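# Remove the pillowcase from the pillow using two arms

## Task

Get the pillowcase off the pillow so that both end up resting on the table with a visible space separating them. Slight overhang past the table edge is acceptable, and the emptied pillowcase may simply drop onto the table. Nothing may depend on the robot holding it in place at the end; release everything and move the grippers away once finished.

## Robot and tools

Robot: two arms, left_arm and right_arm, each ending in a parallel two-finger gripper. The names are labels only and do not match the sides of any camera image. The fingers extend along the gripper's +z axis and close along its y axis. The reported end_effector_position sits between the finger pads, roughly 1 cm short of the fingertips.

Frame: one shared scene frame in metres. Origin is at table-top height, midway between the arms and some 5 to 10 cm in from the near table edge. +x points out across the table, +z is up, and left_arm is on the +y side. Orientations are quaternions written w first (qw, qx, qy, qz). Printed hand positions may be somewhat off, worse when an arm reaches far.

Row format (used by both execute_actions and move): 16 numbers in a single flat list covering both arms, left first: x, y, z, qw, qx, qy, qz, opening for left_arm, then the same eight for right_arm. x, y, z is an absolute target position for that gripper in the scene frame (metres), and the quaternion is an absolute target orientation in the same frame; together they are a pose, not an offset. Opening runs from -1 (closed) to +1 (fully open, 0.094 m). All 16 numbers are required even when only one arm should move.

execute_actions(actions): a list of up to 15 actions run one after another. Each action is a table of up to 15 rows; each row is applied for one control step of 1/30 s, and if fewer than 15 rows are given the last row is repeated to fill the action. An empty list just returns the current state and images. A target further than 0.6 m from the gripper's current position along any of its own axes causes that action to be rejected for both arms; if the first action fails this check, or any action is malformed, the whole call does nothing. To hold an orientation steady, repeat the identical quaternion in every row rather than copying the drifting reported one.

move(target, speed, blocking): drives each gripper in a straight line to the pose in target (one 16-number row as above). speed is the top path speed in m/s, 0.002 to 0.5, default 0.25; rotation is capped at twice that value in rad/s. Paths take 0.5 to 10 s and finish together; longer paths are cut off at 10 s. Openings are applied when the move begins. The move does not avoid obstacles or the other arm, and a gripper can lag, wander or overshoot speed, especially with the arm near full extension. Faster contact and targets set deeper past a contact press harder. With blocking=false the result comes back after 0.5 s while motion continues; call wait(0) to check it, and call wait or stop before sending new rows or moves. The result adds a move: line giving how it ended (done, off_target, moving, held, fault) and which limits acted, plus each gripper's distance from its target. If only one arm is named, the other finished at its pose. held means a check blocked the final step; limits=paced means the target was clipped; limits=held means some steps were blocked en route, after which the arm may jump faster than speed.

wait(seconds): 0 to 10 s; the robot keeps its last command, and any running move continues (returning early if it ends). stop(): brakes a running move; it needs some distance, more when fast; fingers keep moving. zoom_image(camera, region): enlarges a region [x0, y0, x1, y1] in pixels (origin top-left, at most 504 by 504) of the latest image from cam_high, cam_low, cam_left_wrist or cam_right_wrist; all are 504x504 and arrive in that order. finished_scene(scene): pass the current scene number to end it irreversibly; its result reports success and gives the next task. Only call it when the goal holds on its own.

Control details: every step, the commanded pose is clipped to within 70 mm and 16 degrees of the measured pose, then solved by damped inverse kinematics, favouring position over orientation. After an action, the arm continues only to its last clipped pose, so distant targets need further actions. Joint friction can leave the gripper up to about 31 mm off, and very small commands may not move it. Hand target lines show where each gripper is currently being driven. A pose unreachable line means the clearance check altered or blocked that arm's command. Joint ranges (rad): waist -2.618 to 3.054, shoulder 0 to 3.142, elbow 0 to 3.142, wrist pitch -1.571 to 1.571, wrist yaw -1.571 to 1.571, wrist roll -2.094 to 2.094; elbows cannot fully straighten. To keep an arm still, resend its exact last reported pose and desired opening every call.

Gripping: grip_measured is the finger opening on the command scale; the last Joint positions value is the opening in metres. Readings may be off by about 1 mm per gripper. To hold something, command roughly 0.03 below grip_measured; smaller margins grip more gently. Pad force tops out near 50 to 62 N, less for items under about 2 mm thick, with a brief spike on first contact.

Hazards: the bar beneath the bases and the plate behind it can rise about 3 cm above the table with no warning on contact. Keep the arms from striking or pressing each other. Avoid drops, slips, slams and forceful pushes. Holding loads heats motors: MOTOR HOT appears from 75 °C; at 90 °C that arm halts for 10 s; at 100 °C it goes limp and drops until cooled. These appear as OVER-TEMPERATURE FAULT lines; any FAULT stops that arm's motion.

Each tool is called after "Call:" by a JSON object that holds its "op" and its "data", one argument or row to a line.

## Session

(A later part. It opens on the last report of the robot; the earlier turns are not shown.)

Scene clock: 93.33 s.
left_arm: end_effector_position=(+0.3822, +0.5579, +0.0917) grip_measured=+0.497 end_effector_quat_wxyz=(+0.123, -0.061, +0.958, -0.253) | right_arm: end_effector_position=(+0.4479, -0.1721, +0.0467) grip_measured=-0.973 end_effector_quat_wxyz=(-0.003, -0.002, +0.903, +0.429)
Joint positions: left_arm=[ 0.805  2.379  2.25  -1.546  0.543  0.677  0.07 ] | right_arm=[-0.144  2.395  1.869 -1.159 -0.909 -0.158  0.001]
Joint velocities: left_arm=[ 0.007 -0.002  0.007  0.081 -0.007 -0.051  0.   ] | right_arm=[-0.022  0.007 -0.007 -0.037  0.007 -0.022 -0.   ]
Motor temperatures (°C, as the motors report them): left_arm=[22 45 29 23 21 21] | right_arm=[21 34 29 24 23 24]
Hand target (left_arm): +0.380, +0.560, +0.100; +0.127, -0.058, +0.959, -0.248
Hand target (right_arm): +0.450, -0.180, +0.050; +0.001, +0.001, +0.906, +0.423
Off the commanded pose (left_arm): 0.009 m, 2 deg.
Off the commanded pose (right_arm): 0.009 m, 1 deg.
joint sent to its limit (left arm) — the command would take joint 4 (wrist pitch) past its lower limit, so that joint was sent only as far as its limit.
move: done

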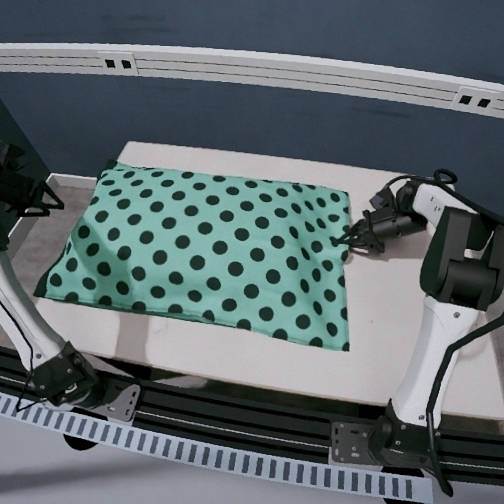

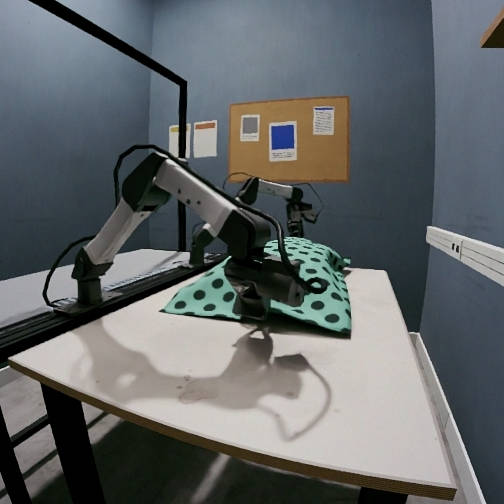

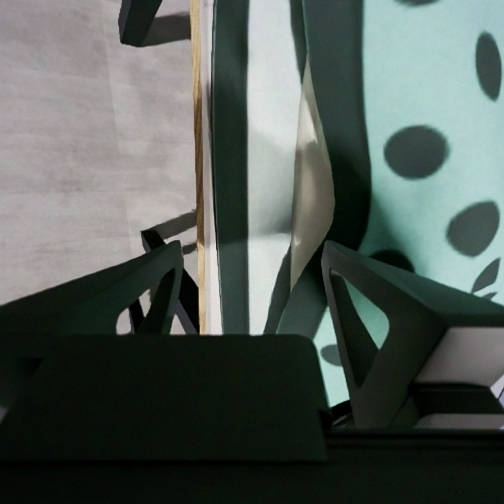

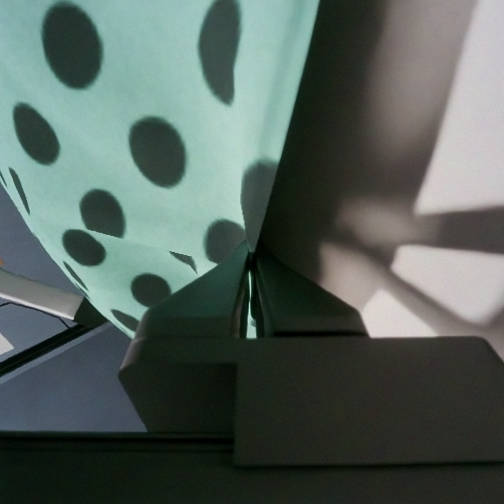

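Call:
{"op": "move", "data": {
  "target": [0.38,0.56,0.10,0.113,-0.053,0.958,-0.259,0.5, 0.43,-0.28,0.06,0,0,0.906,0.423,-1],
  "speed": 0.06
}}

Scene clock: 95.67 s.
left_arm: end_effector_position=(+0.3822, +0.5579, +0.0917) grip_measured=+0.497 end_effector_quat_wxyz=(+0.123, -0.061, +0.958, -0.253) | right_arm: end_effector_position=(+0.4295, -0.2687, +0.0606) grip_measured=-0.973 end_effector_quat_wxyz=(-0.002, -0.002, +0.903, +0.430)
Joint positions: left_arm=[ 0.805  2.379  2.25  -1.546  0.543  0.677  0.07 ] | right_arm=[-0.366  2.479  2.045 -1.513 -0.858 -0.497  0.001]
Joint velocities: left_arm=[-0.027 -0.007 -0.002 -0.081  0.037  0.022  0.001] | right_arm=[ 0.002  0.017  0.007  0.007  0.007 -0.081 -0.001]
Motor temperatures (°C, as the motors report them): left_arm=[22 45 30 23 21 21] | right_arm=[21 34 29 24 23 24]
Hand target (left_arm): +0.380, +0.560, +0.100; +0.127, -0.058, +0.959, -0.248
Hand target (right_arm): +0.430, -0.280, +0.060; +0.001, +0.001, +0.907, +0.422
Off the commanded pose (left_arm): 0.009 m, 2 deg.
Off the commanded pose (right_arm): 0.011 m, 1 deg.
joint sent to its limit (left arm) — the command would take joint 4 (wrist pitch) past its lower limit, so that joint was sent only as far as its limit.
move: off_target (right_arm)

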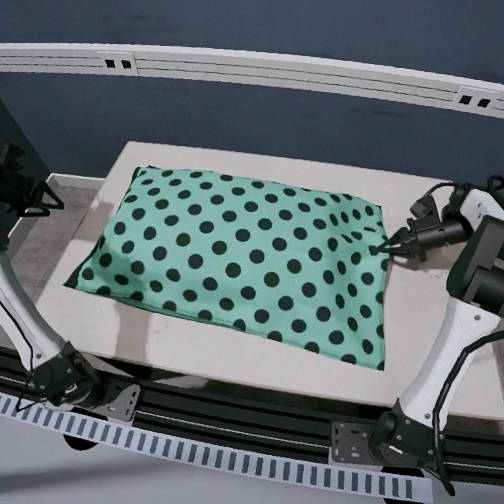

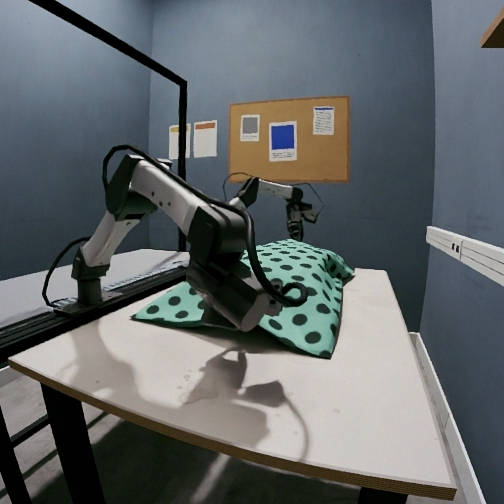

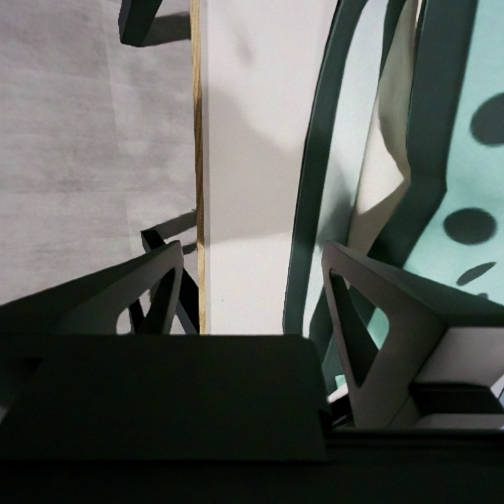

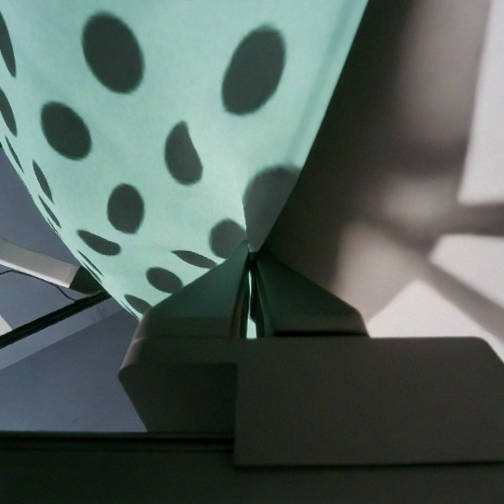

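Call:
{"op": "move", "data": {
  "target": [0.39,0.47,0.09,0.1125,-0.195,0.844,-0.487,0.2, 0.43,-0.28,0.06,0,0,0.906,0.423,-1],
  "speed": 0.12
}}

Scene clock: 99.43 s.
left_arm: end_effector_position=(+0.3884, +0.4757, +0.0846) grip_measured=+0.202 end_effector_quat_wxyz=(+0.107, -0.197, +0.846, -0.484) | right_arm: end_effector_position=(+0.4283, -0.2682, +0.0613) grip_measured=-0.973 end_effector_quat_wxyz=(-0.003, -0.003, +0.902, +0.431)
Joint positions: left_arm=[ 0.776  2.365  1.944 -1.539  0.962  0.506  0.056] | right_arm=[-0.366  2.479  2.045 -1.521 -0.858 -0.504  0.001]
Joint velocities: left_arm=[-0.007 -0.017 -0.007  0.007 -0.022 -0.007  0.   ] | right_arm=[-0.022 -0.027 -0.007 -0.022  0.007  0.051 -0.001]
Motor temperatures (°C, as the motors report them): left_arm=[22 46 30 23 21 21] | right_arm=[21 36 30 24 23 24]
Hand target (left_arm): +0.389, +0.470, +0.091; +0.109, -0.195, +0.844, -0.487
Hand target (right_arm): +0.430, -0.280, +0.060; +0.000, +0.000, +0.906, +0.423
Off the commanded pose (left_arm): 0.008 m, 1 deg.
Off the commanded pose (right_arm): 0.012 m, 1 deg.
move: off_target (right_arm)

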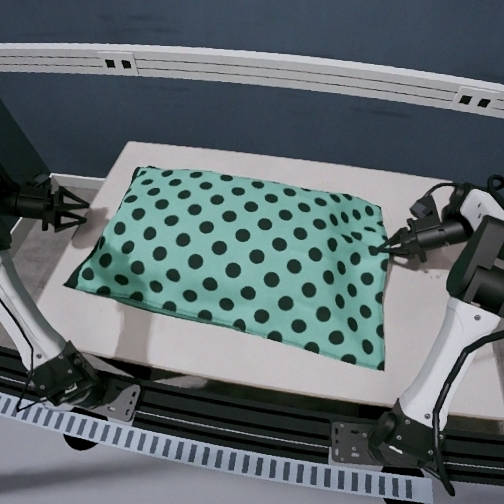

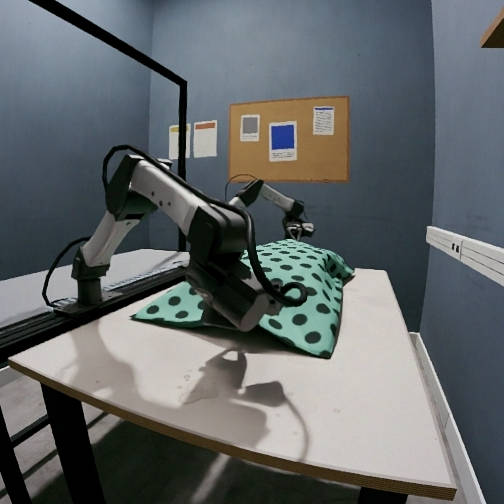

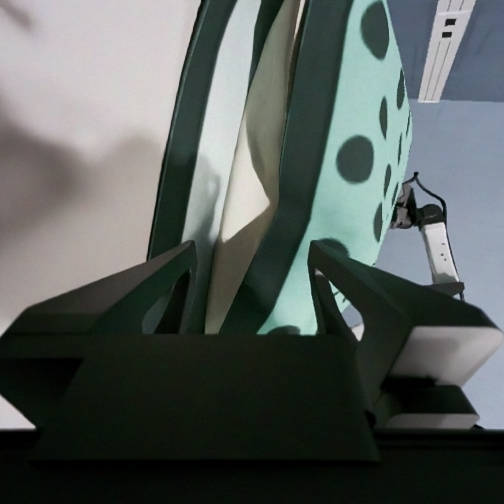

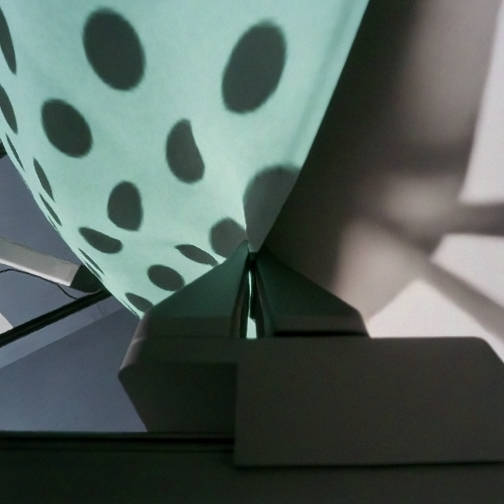

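Call:
{"op": "move", "data": {
  "target": [0.42,0.445,0.048,0.1125,-0.195,0.844,-0.487,0.2, 0.43,-0.28,0.06,0,0,0.906,0.423,-1],
  "speed": 0.06
}}

Scene clock: 101.03 s.
left_arm: end_effector_position=(+0.4201, +0.4505, +0.0518) grip_measured=+0.202 end_effector_quat_wxyz=(+0.120, -0.190, +0.849, -0.478) | right_arm: end_effector_position=(+0.4283, -0.2683, +0.0613) grip_measured=-0.973 end_effector_quat_wxyz=(-0.004, -0.003, +0.902, +0.431)
Joint positions: left_arm=[ 0.685  2.377  1.849 -1.272  0.991  0.352  0.056] | right_arm=[-0.366  2.479  2.045 -1.522 -0.858 -0.504  0.001]
Joint velocities: left_arm=[ 0.002  0.002  0.002  0.095 -0.081 -0.037  0.   ] | right_arm=[-0.007  0.007  0.007 -0.066 -0.051  0.022  0.001]
Motor temperatures (°C, as the motors report them): left_arm=[22 46 29 23 22 21] | right_arm=[21 36 30 24 23 24]
Hand target (left_arm): +0.419, +0.444, +0.048; +0.112, -0.195, +0.844, -0.487
Hand target (right_arm): +0.430, -0.280, +0.060; +0.000, +0.000, +0.906, +0.423
Off the commanded pose (left_arm): 0.007 m, 2 deg.
Off the commanded pose (right_arm): 0.012 m, 1 deg.
move: off_target (right_arm)

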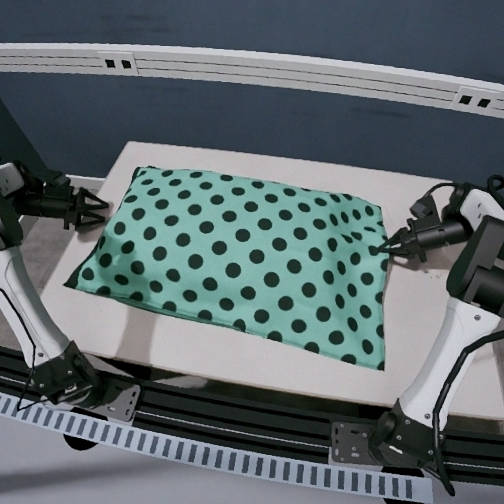

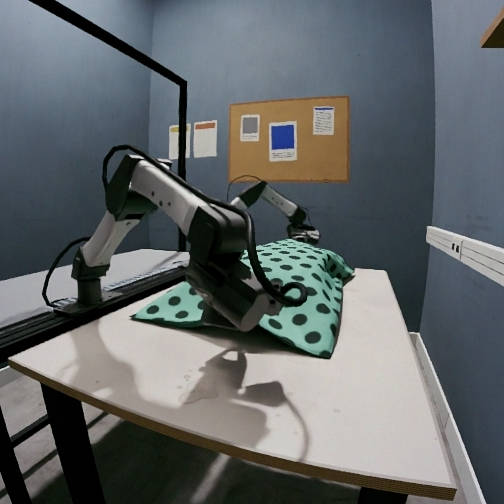

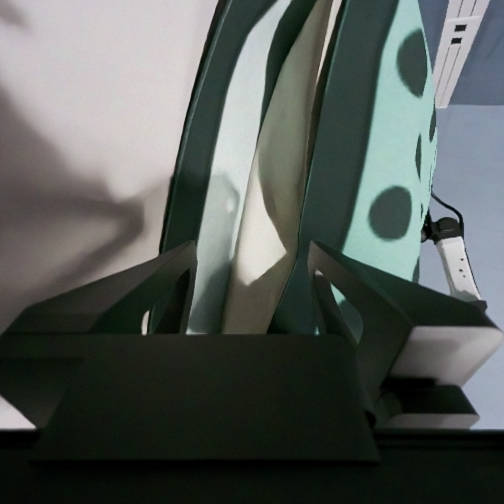

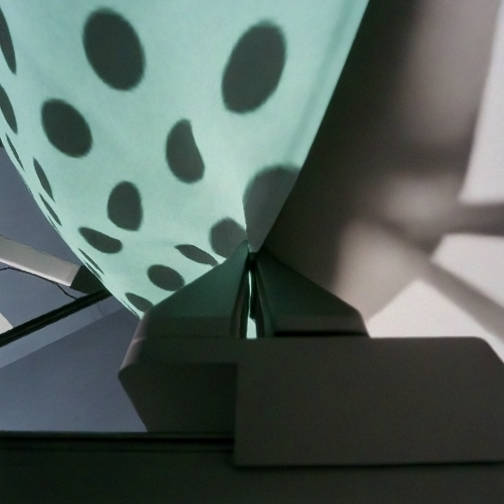

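Call:
{"op": "execute_actions", "data": {
  "actions": [
    [[0.422,0.44,0.038,0.1125,-0.195,0.844,-0.487,0.0, 0.43,-0.28,0.06,0,0,0.906,0.423,-1]],
    [[0.426,0.425,0.034,0.1125,-0.195,0.844,-0.487,0.0, 0.43,-0.28,0.06,0,0,0.906,0.423,-1]],
    [[0.43,0.41,0.034,0.1125,-0.195,0.844,-0.487,0.0, 0.43,-0.28,0.06,0,0,0.906,0.423,-1]],
    [[0.43,0.41,0.034,0.1125,-0.195,0.844,-0.487,0.0, 0.43,-0.28,0.06,0,0,0.906,0.423,-1]]
  ]
}}

Scene clock: 103.33 s.
left_arm: end_effector_position=(+0.4313, +0.4143, +0.0272) grip_measured=+0.002 end_effector_quat_wxyz=(+0.110, -0.196, +0.846, -0.483) | right_arm: end_effector_position=(+0.4283, -0.2683, +0.0613) grip_measured=-0.973 end_effector_quat_wxyz=(-0.003, -0.003, +0.902, +0.431)
Joint positions: left_arm=[ 0.603  2.354  1.7   -1.046  1.008  0.201  0.047] | right_arm=[-0.366  2.479  2.045 -1.522 -0.858 -0.504  0.001]
Joint velocities: left_arm=[-0.002 -0.012 -0.002 -0.066 -0.037 -0.022 -0.   ] | right_arm=[ 0.017 -0.002 -0.022 -0.081 -0.051 -0.022 -0.   ]
Motor temperatures (°C, as the motors report them): left_arm=[22 46 29 23 22 21] | right_arm=[21 37 30 24 23 24]
Hand target (left_arm): +0.430, +0.410, +0.034; +0.112, -0.195, +0.844, -0.487
Hand target (right_arm): +0.430, -0.280, +0.060; +0.000, +0.000, +0.906, +0.423
Off the commanded pose (left_arm): 0.008 m, 1 deg.
Off the commanded pose (right_arm): 0.012 m, 1 deg.

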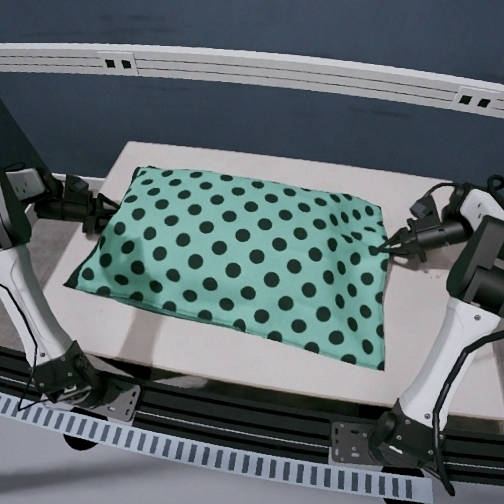

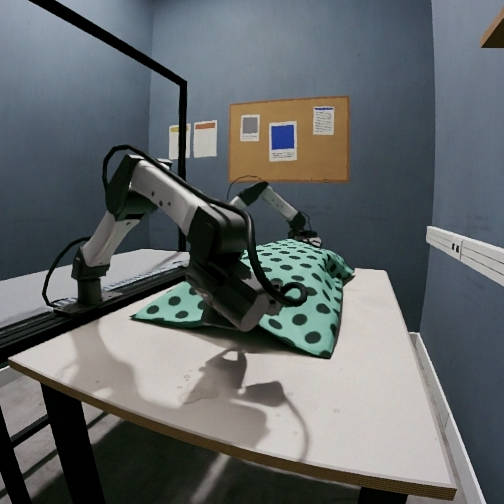

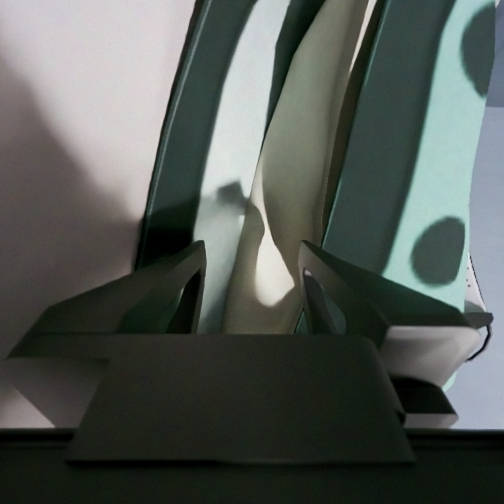

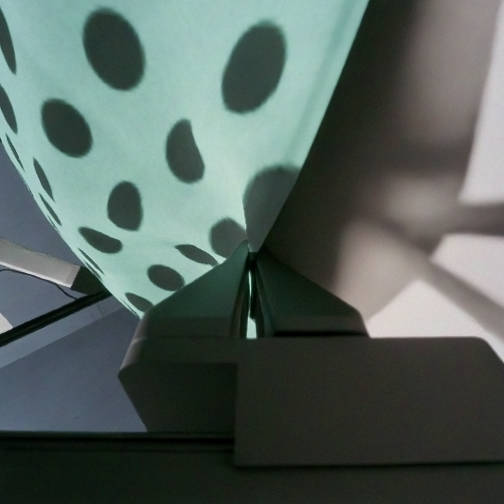

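Call:
{"op": "execute_actions", "data": {
  "actions": [
    [[0.434,0.395,0.04,0.1125,-0.195,0.844,-0.487,0.05, 0.43,-0.28,0.06,0,0,0.906,0.423,-1]],
    [[0.438,0.38,0.04,0.1125,-0.195,0.844,-0.487,0.1, 0.43,-0.28,0.06,0,0,0.906,0.423,-1]],
    [[0.44,0.37,0.04,0.1125,-0.195,0.844,-0.487,0.1, 0.43,-0.28,0.06,0,0,0.906,0.423,-1]],
    [[0.44,0.37,0.04,0.1125,-0.195,0.844,-0.487,0.1, 0.43,-0.28,0.06,0,0,0.906,0.423,-1]]
  ]
}}

Scene clock: 105.57 s.
left_arm: end_effector_position=(+0.4417, +0.3766, +0.0333) grip_measured=+0.097 end_effector_quat_wxyz=(+0.111, -0.199, +0.846, -0.483) | right_arm: end_effector_position=(+0.4282, -0.2683, +0.0612) grip_measured=-0.973 end_effector_quat_wxyz=(-0.004, -0.003, +0.902, +0.431)
Joint positions: left_arm=[ 0.513  2.265  1.567 -0.846  1.013  0.019  0.052] | right_arm=[-0.366  2.479  2.045 -1.522 -0.858 -0.504  0.001]
Joint velocities: left_arm=[-0.007  0.002  0.012 -0.022 -0.007 -0.022  0.   ] | right_arm=[-0.017  0.012  0.002 -0.051  0.066 -0.022 -0.   ]
Motor temperatures (°C, as the motors report them): left_arm=[22 47 29 23 22 21] | right_arm=[21 38 31 24 23 24]
Hand target (left_arm): +0.440, +0.370, +0.040; +0.112, -0.195, +0.844, -0.487
Hand target (right_arm): +0.430, -0.280, +0.060; +0.000, +0.000, +0.906, +0.423
Off the commanded pose (left_arm): 0.010 m, 1 deg.
Off the commanded pose (right_arm): 0.012 m, 1 deg.

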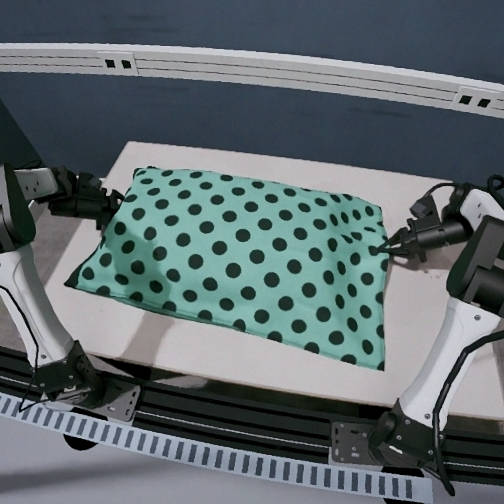

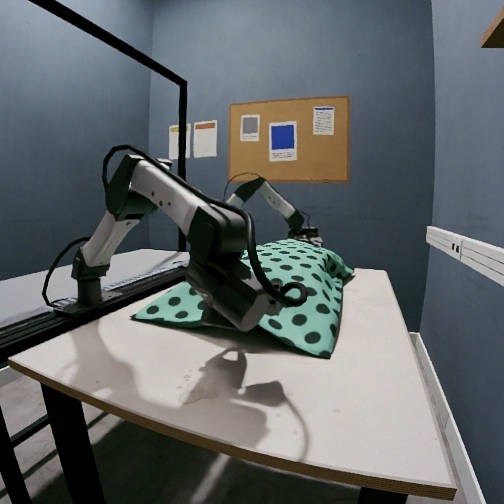

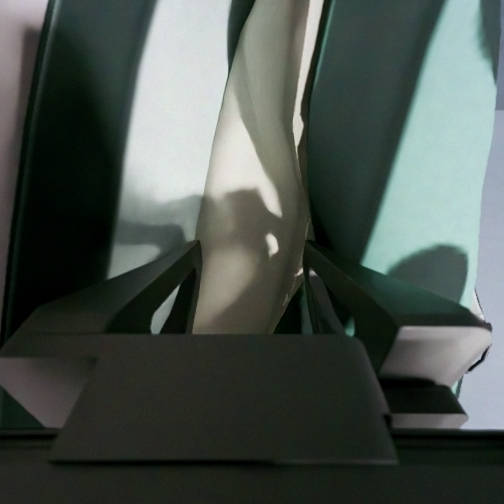

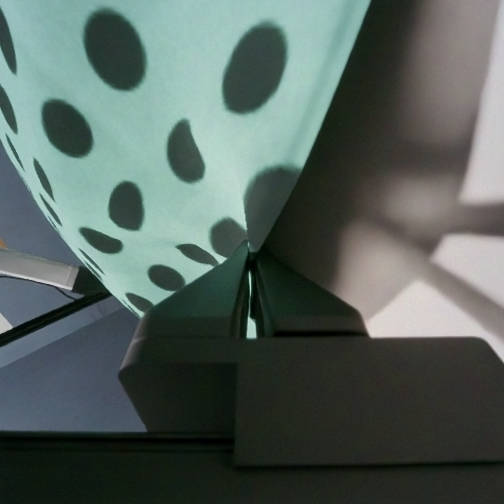

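Call:
{"op": "execute_actions", "data": {
  "actions": [
    [[0.443,0.355,0.037,0.1125,-0.195,0.844,-0.487,0.15, 0.43,-0.28,0.06,0,0,0.906,0.423,-1]],
    [[0.445,0.345,0.037,0.1125,-0.195,0.844,-0.487,0.15, 0.43,-0.28,0.06,0,0,0.906,0.423,-1]],
    [[0.445,0.345,0.037,0.1125,-0.195,0.844,-0.487,0.15, 0.43,-0.28,0.06,0,0,0.906,0.423,-1]]
  ]
}}

Scene clock: 107.23 s.
left_arm: end_effector_position=(+0.4474, +0.3546, +0.0323) grip_measured=+0.147 end_effector_quat_wxyz=(+0.115, -0.202, +0.844, -0.484) | right_arm: end_effector_position=(+0.4275, -0.2691, +0.0602) grip_measured=-0.973 end_effector_quat_wxyz=(-0.005, -0.004, +0.904, +0.428)
Joint positions: left_arm=[ 0.46   2.226  1.486 -0.704  1.012 -0.096  0.054] | right_arm=[-0.366  2.479  2.045 -1.522 -0.849 -0.504  0.001]
Joint velocities: left_arm=[-0.022  0.002 -0.012  0.081  0.007 -0.022  0.001] | right_arm=[ 0.002  0.007  0.007  0.037 -0.022 -0.022  0.001]
Motor temperatures (°C, as the motors report them): left_arm=[22 47 29 23 22 21] | right_arm=[21 38 31 24 23 24]
Hand target (left_arm): +0.445, +0.345, +0.037; +0.112, -0.195, +0.844, -0.487
Hand target (right_arm): +0.430, -0.280, +0.060; +0.000, +0.000, +0.906, +0.423
Off the commanded pose (left_arm): 0.011 m, 1 deg.
Off the commanded pose (right_arm): 0.011 m, 1 deg.

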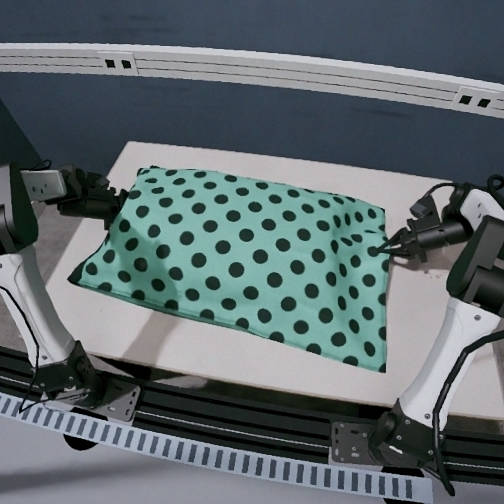

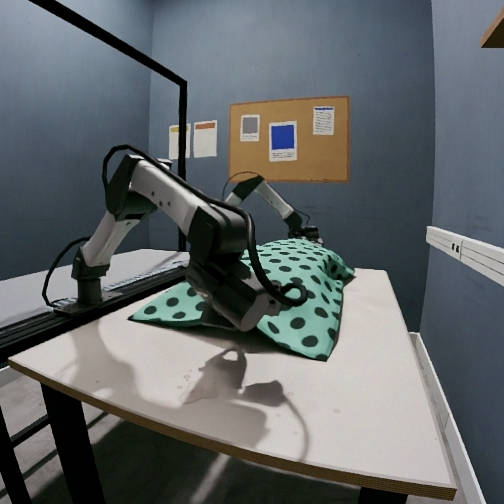

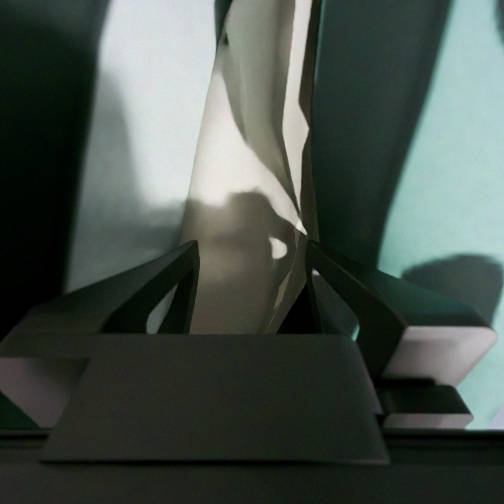

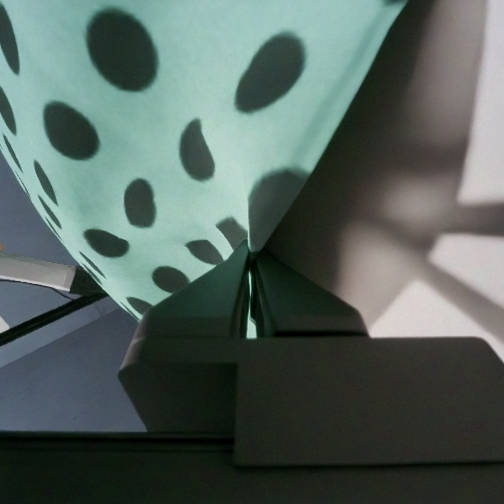

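Call:
{"op": "execute_actions", "data": {
  "actions": [
    [[0.447,0.335,0.03,0.1125,-0.195,0.844,-0.487,-0.2, 0.43,-0.28,0.06,0,0,0.906,0.423,-1]],
    [[0.447,0.33,0.03,0.1125,-0.195,0.844,-0.487,-0.6, 0.43,-0.28,0.06,0,0,0.906,0.423,-1]],
    [[0.447,0.33,0.03,0.1125,-0.195,0.844,-0.487,-1, 0.43,-0.28,0.06,0,0,0.906,0.423,-1]],
    [[0.447,0.33,0.03,0.1125,-0.195,0.844,-0.487,-1, 0.43,-0.28,0.06,0,0,0.906,0.423,-1]]
  ]
}}

Scene clock: 109.60 s.
left_arm: end_effector_position=(+0.4513, +0.3404, +0.0265) grip_measured=-0.977 end_effector_quat_wxyz=(+0.119, -0.200, +0.843, -0.485) | right_arm: end_effector_position=(+0.4274, -0.2692, +0.0601) grip_measured=-0.973 end_effector_quat_wxyz=(-0.006, -0.004, +0.904, +0.427)
Joint positions: left_arm=[ 0.426  2.216  1.433 -0.596  1.011 -0.163  0.001] | right_arm=[-0.366  2.479  2.045 -1.522 -0.848 -0.504  0.001]
Joint velocities: left_arm=[-0.007 -0.002  0.002  0.037 -0.051 -0.081  0.   ] | right_arm=[ 0.002  0.002 -0.022 -0.066 -0.037  0.007 -0.001]
Motor temperatures (°C, as the motors report them): left_arm=[22 47 29 23 22 21] | right_arm=[21 39 31 24 23 24]
Hand target (left_arm): +0.447, +0.330, +0.030; +0.112, -0.195, +0.844, -0.487
Hand target (right_arm): +0.430, -0.280, +0.060; +0.000, +0.000, +0.906, +0.423
Off the commanded pose (left_arm): 0.012 m, 1 deg.
Off the commanded pose (right_arm): 0.011 m, 1 deg.

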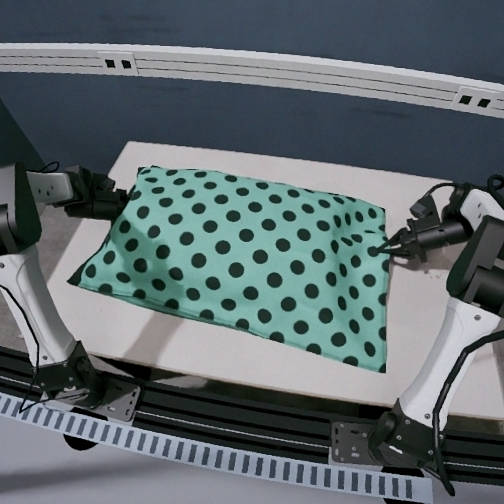

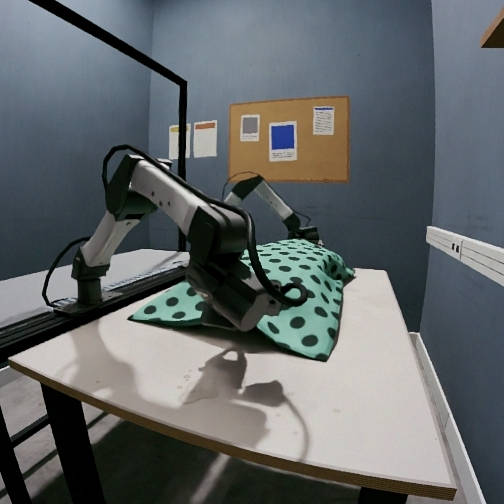

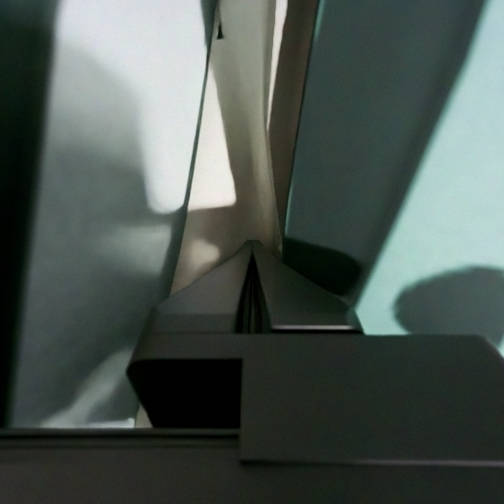

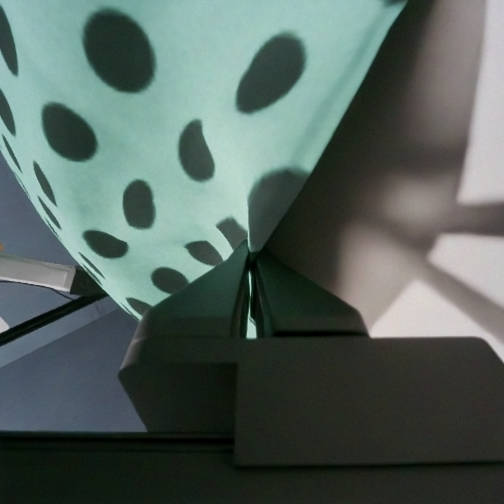

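Call:
{"op": "execute_actions", "data": {
  "actions": [
    [[0.44,0.36,0.035,0.1125,-0.195,0.844,-0.487,-1, 0.43,-0.28,0.06,0,0,0.906,0.423,-1]],
    [[0.432,0.385,0.035,0.1125,-0.195,0.844,-0.487,-0.5, 0.43,-0.28,0.06,0,0,0.906,0.423,-1]],
    [[0.43,0.395,0.03,0.1125,-0.195,0.844,-0.487,0.0, 0.43,-0.28,0.06,0,0,0.906,0.423,-1]],
    [[0.43,0.39,0.015,0.1125,-0.195,0.844,-0.487,0.0, 0.43,-0.28,0.06,0,0,0.906,0.423,-1]],
    [[0.43,0.39,0.005,0.1125,-0.195,0.844,-0.487,0.0, 0.43,-0.28,0.06,0,0,0.906,0.423,-1]],
    [[0.43,0.39,0.005,0.1125,-0.195,0.844,-0.487,0.0, 0.43,-0.28,0.06,0,0,0.906,0.423,-1]]
  ]
}}

Scene clock: 113.43 s.
left_arm: end_effector_position=(+0.4359, +0.3947, +0.0234) grip_measured=-0.003 end_effector_quat_wxyz=(+0.131, -0.189, +0.839, -0.493) | right_arm: end_effector_position=(+0.4274, -0.2692, +0.0601) grip_measured=-0.973 end_effector_quat_wxyz=(-0.006, -0.004, +0.904, +0.427)
Joint positions: left_arm=[ 0.566  2.307  1.577 -0.867  1.048  0.122  0.047] | right_arm=[-0.366  2.479  2.045 -1.522 -0.848 -0.504  0.001]
Joint velocities: left_arm=[ 0.012 -0.017 -0.017 -0.022 -0.022 -0.007  0.   ] | right_arm=[ 0.012  0.002  0.002  0.037  0.037 -0.051 -0.001]
Motor temperatures (°C, as the motors report them): left_arm=[22 47 29 23 22 21] | right_arm=[21 39 31 24 23 24]
Hand target (left_arm): +0.429, +0.390, +0.006; +0.112, -0.195, +0.844, -0.487
Hand target (right_arm): +0.430, -0.280, +0.060; +0.000, +0.000, +0.906, +0.423
Off the commanded pose (left_arm): 0.020 m, 2 deg.
Off the commanded pose (right_arm): 0.011 m, 1 deg.

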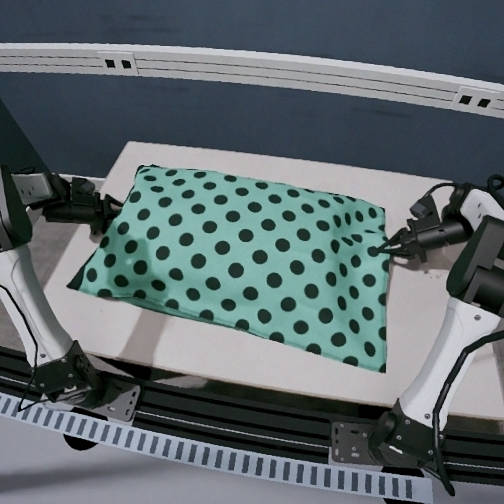

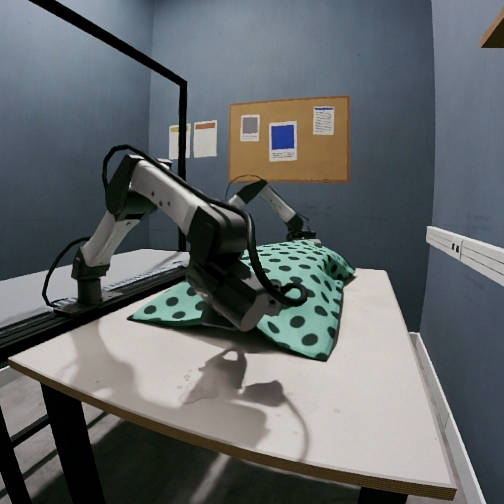

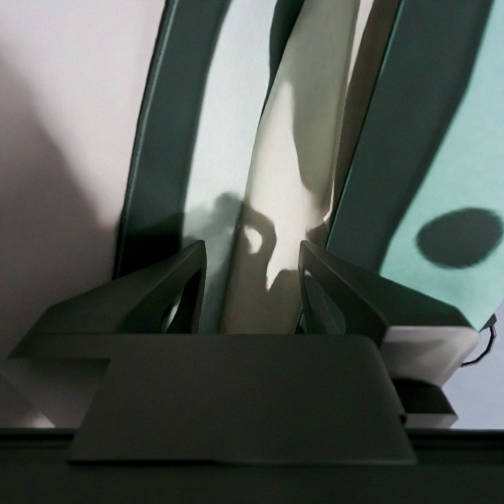

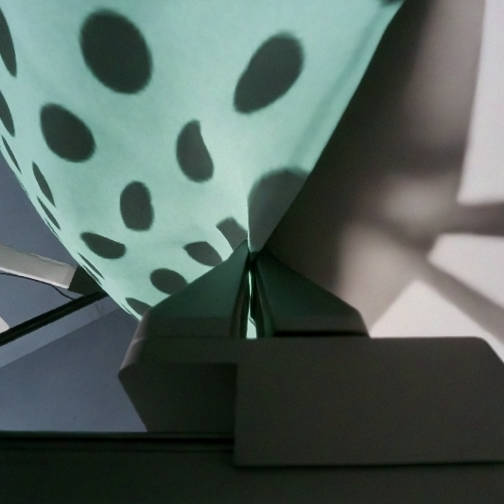

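Call:
{"op": "move", "data": {
  "target": [0.44,0.355,0.012,0.1125,-0.195,0.844,-0.487,0.0, 0.43,-0.28,0.06,0,0,0.906,0.423,-1],
  "speed": 0.03
}}

Scene clock: 115.23 s.
left_arm: end_effector_position=(+0.4465, +0.3638, +0.0232) grip_measured=-0.003 end_effector_quat_wxyz=(+0.130, -0.190, +0.836, -0.499) | right_arm: end_effector_position=(+0.4274, -0.2692, +0.0601) grip_measured=-0.973 end_effector_quat_wxyz=(-0.006, -0.004, +0.904, +0.427)
Joint positions: left_arm=[ 0.49   2.266  1.488 -0.691  1.058 -0.033  0.047] | right_arm=[-0.366  2.479  2.045 -1.522 -0.848 -0.504  0.001]
Joint velocities: left_arm=[-0.022 -0.012 -0.002  0.051 -0.007 -0.022 -0.001] | right_arm=[-0.007  0.002 -0.022 -0.125 -0.037 -0.022 -0.   ]
Motor temperatures (°C, as the motors report them): left_arm=[22 47 29 23 22 21] | right_arm=[21 40 31 24 23 24]
Hand target (left_arm): +0.439, +0.355, +0.012; +0.111, -0.194, +0.845, -0.486
Hand target (right_arm): +0.430, -0.280, +0.060; +0.000, +0.000, +0.906, +0.423
Off the commanded pose (left_arm): 0.016 m, 3 deg.
Off the commanded pose (right_arm): 0.011 m, 1 deg.
move: off_target (left_arm, right_arm)

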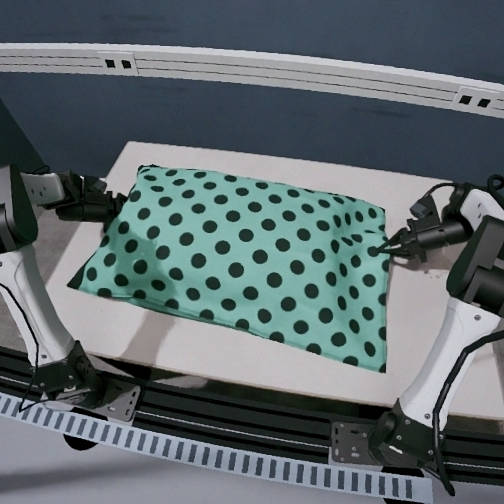

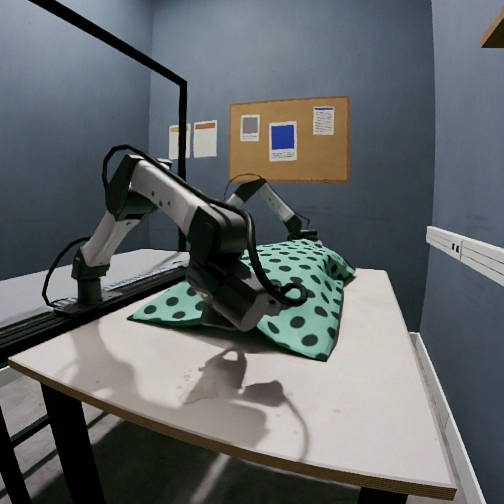

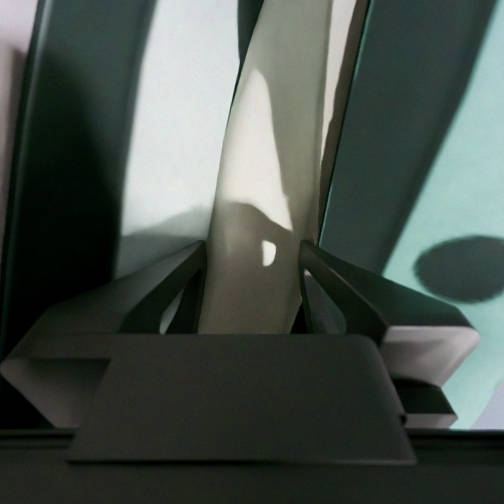

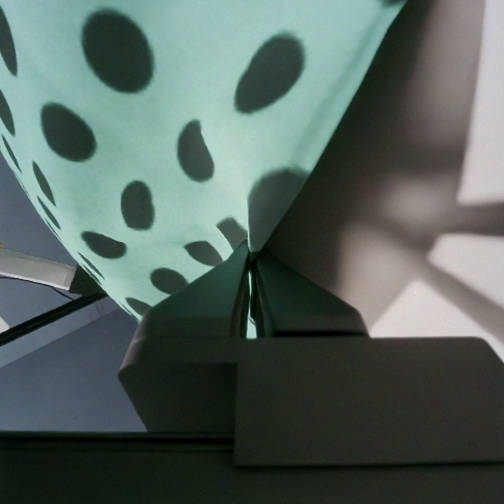

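Call:
{"op": "execute_actions", "data": {
  "actions": []
}}

Scene clock: 116.33 s.
left_arm: end_effector_position=(+0.4465, +0.3638, +0.0232) grip_measured=-0.003 end_effector_quat_wxyz=(+0.129, -0.192, +0.835, -0.499) | right_arm: end_effector_position=(+0.4274, -0.2692, +0.0601) grip_measured=-0.973 end_effector_quat_wxyz=(-0.006, -0.004, +0.904, +0.427)
Joint positions: left_arm=[ 0.49   2.266  1.487 -0.69   1.058 -0.037  0.047] | right_arm=[-0.366  2.479  2.045 -1.522 -0.848 -0.504  0.001]
Joint velocities: left_arm=[-0.007  0.002  0.002 -0.022  0.066 -0.051  0.   ] | right_arm=[ 0.002 -0.002 -0.022 -0.037  0.007 -0.081 -0.002]
Motor temperatures (°C, as the motors report them): left_arm=[22 47 29 23 22 21] | right_arm=[21 40 32 24 23 24]
Hand target (left_arm): +0.439, +0.355, +0.012; +0.111, -0.194, +0.845, -0.486
Hand target (right_arm): +0.430, -0.280, +0.060; +0.000, +0.000, +0.906, +0.423
Off the commanded pose (left_arm): 0.016 m, 3 deg.
Off the commanded pose (right_arm): 0.011 m, 1 deg.

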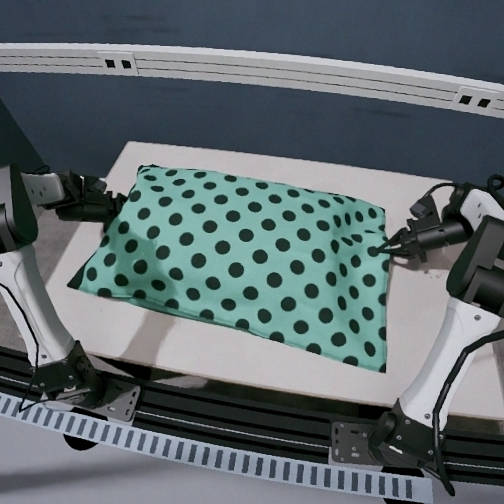

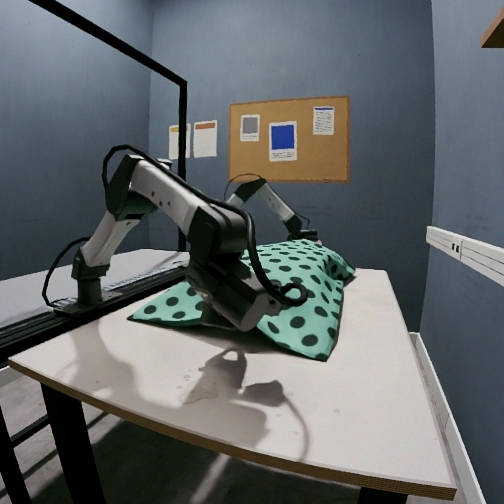

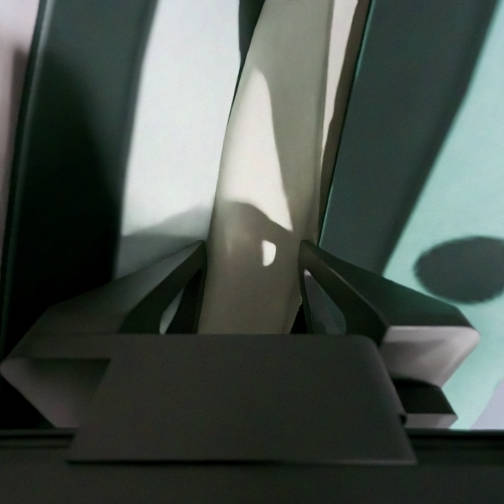

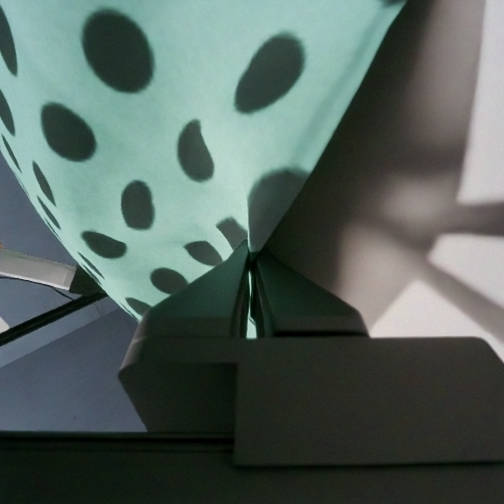

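Call:
{"op": "execute_actions", "data": {
  "actions": [
    [[0.44,0.33,0.012,0.1125,-0.195,0.844,-0.487,0.0,0.43,-0.28,0.06,0,0,0.906,0.423,-1]],
    [[0.44,0.32,0.012,0.1125,-0.195,0.844,-0.487,0.0,0.43,-0.28,0.06,0,0,0.906,0.423,-1]],
    [[0.44,0.32,0.012,0.1125,-0.195,0.844,-0.487,-1,0.43,-0.28,0.06,0,0,0.906,0.423,-1]],
    [[0.44,0.32,0.012,0.1125,-0.195,0.844,-0.487,-1,0.43,-0.28,0.06,0,0,0.906,0.423,-1]]
  ]
}}

Scene clock: 118.50 s.
left_arm: end_effector_position=(+0.4471, +0.3310, +0.0176) grip_measured=-0.947 end_effector_quat_wxyz=(+0.130, -0.193, +0.842, -0.487) | right_arm: end_effector_position=(+0.4274, -0.2692, +0.0601) grip_measured=-0.973 end_effector_quat_wxyz=(-0.006, -0.004, +0.904, +0.427)
Joint positions: left_arm=[ 0.41   2.201  1.351 -0.48   1.016 -0.191  0.003] | right_arm=[-0.366  2.479  2.045 -1.522 -0.848 -0.504  0.001]
Joint velocities: left_arm=[-0.002  0.002  0.032  0.051  0.081 -0.022  0.001] | right_arm=[ 0.012  0.007 -0.012 -0.022 -0.051 -0.037 -0.   ]
Motor temperatures (°C, as the motors report them): left_arm=[22 47 29 23 22 21] | right_arm=[21 41 32 24 23 24]
Hand target (left_arm): +0.440, +0.320, +0.012; +0.112, -0.195, +0.844, -0.487
Hand target (right_arm): +0.430, -0.280, +0.060; +0.000, +0.000, +0.906, +0.423
Off the commanded pose (left_arm): 0.014 m, 2 deg.
Off the commanded pose (right_arm): 0.011 m, 1 deg.

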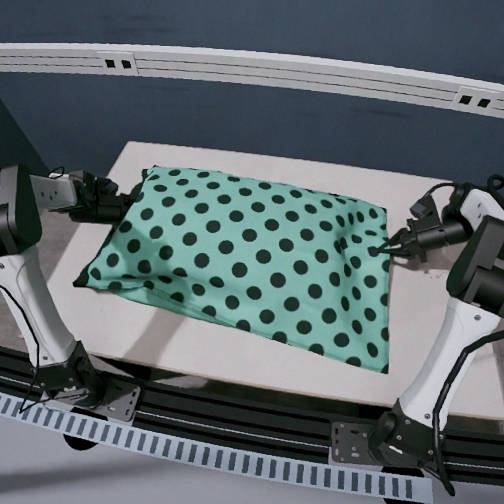

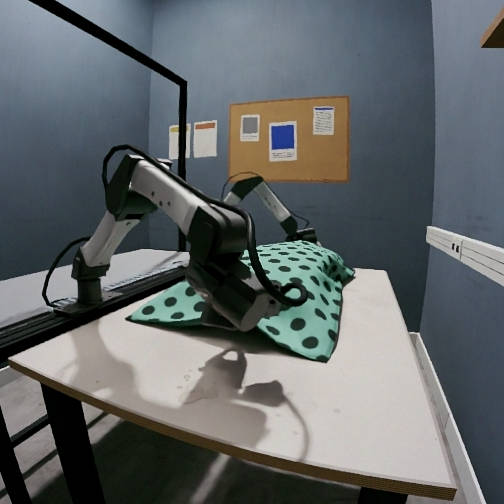

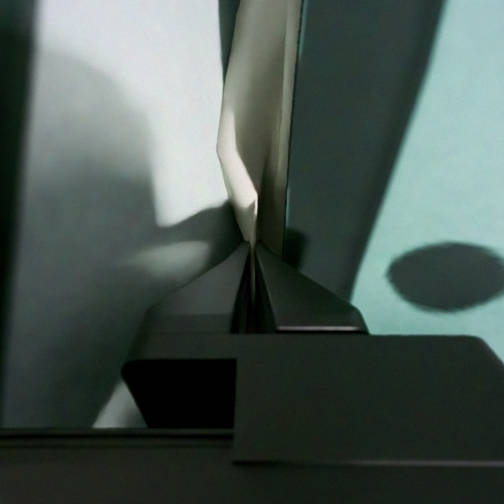

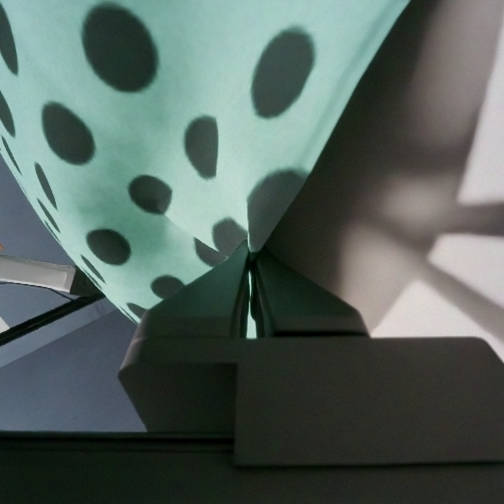

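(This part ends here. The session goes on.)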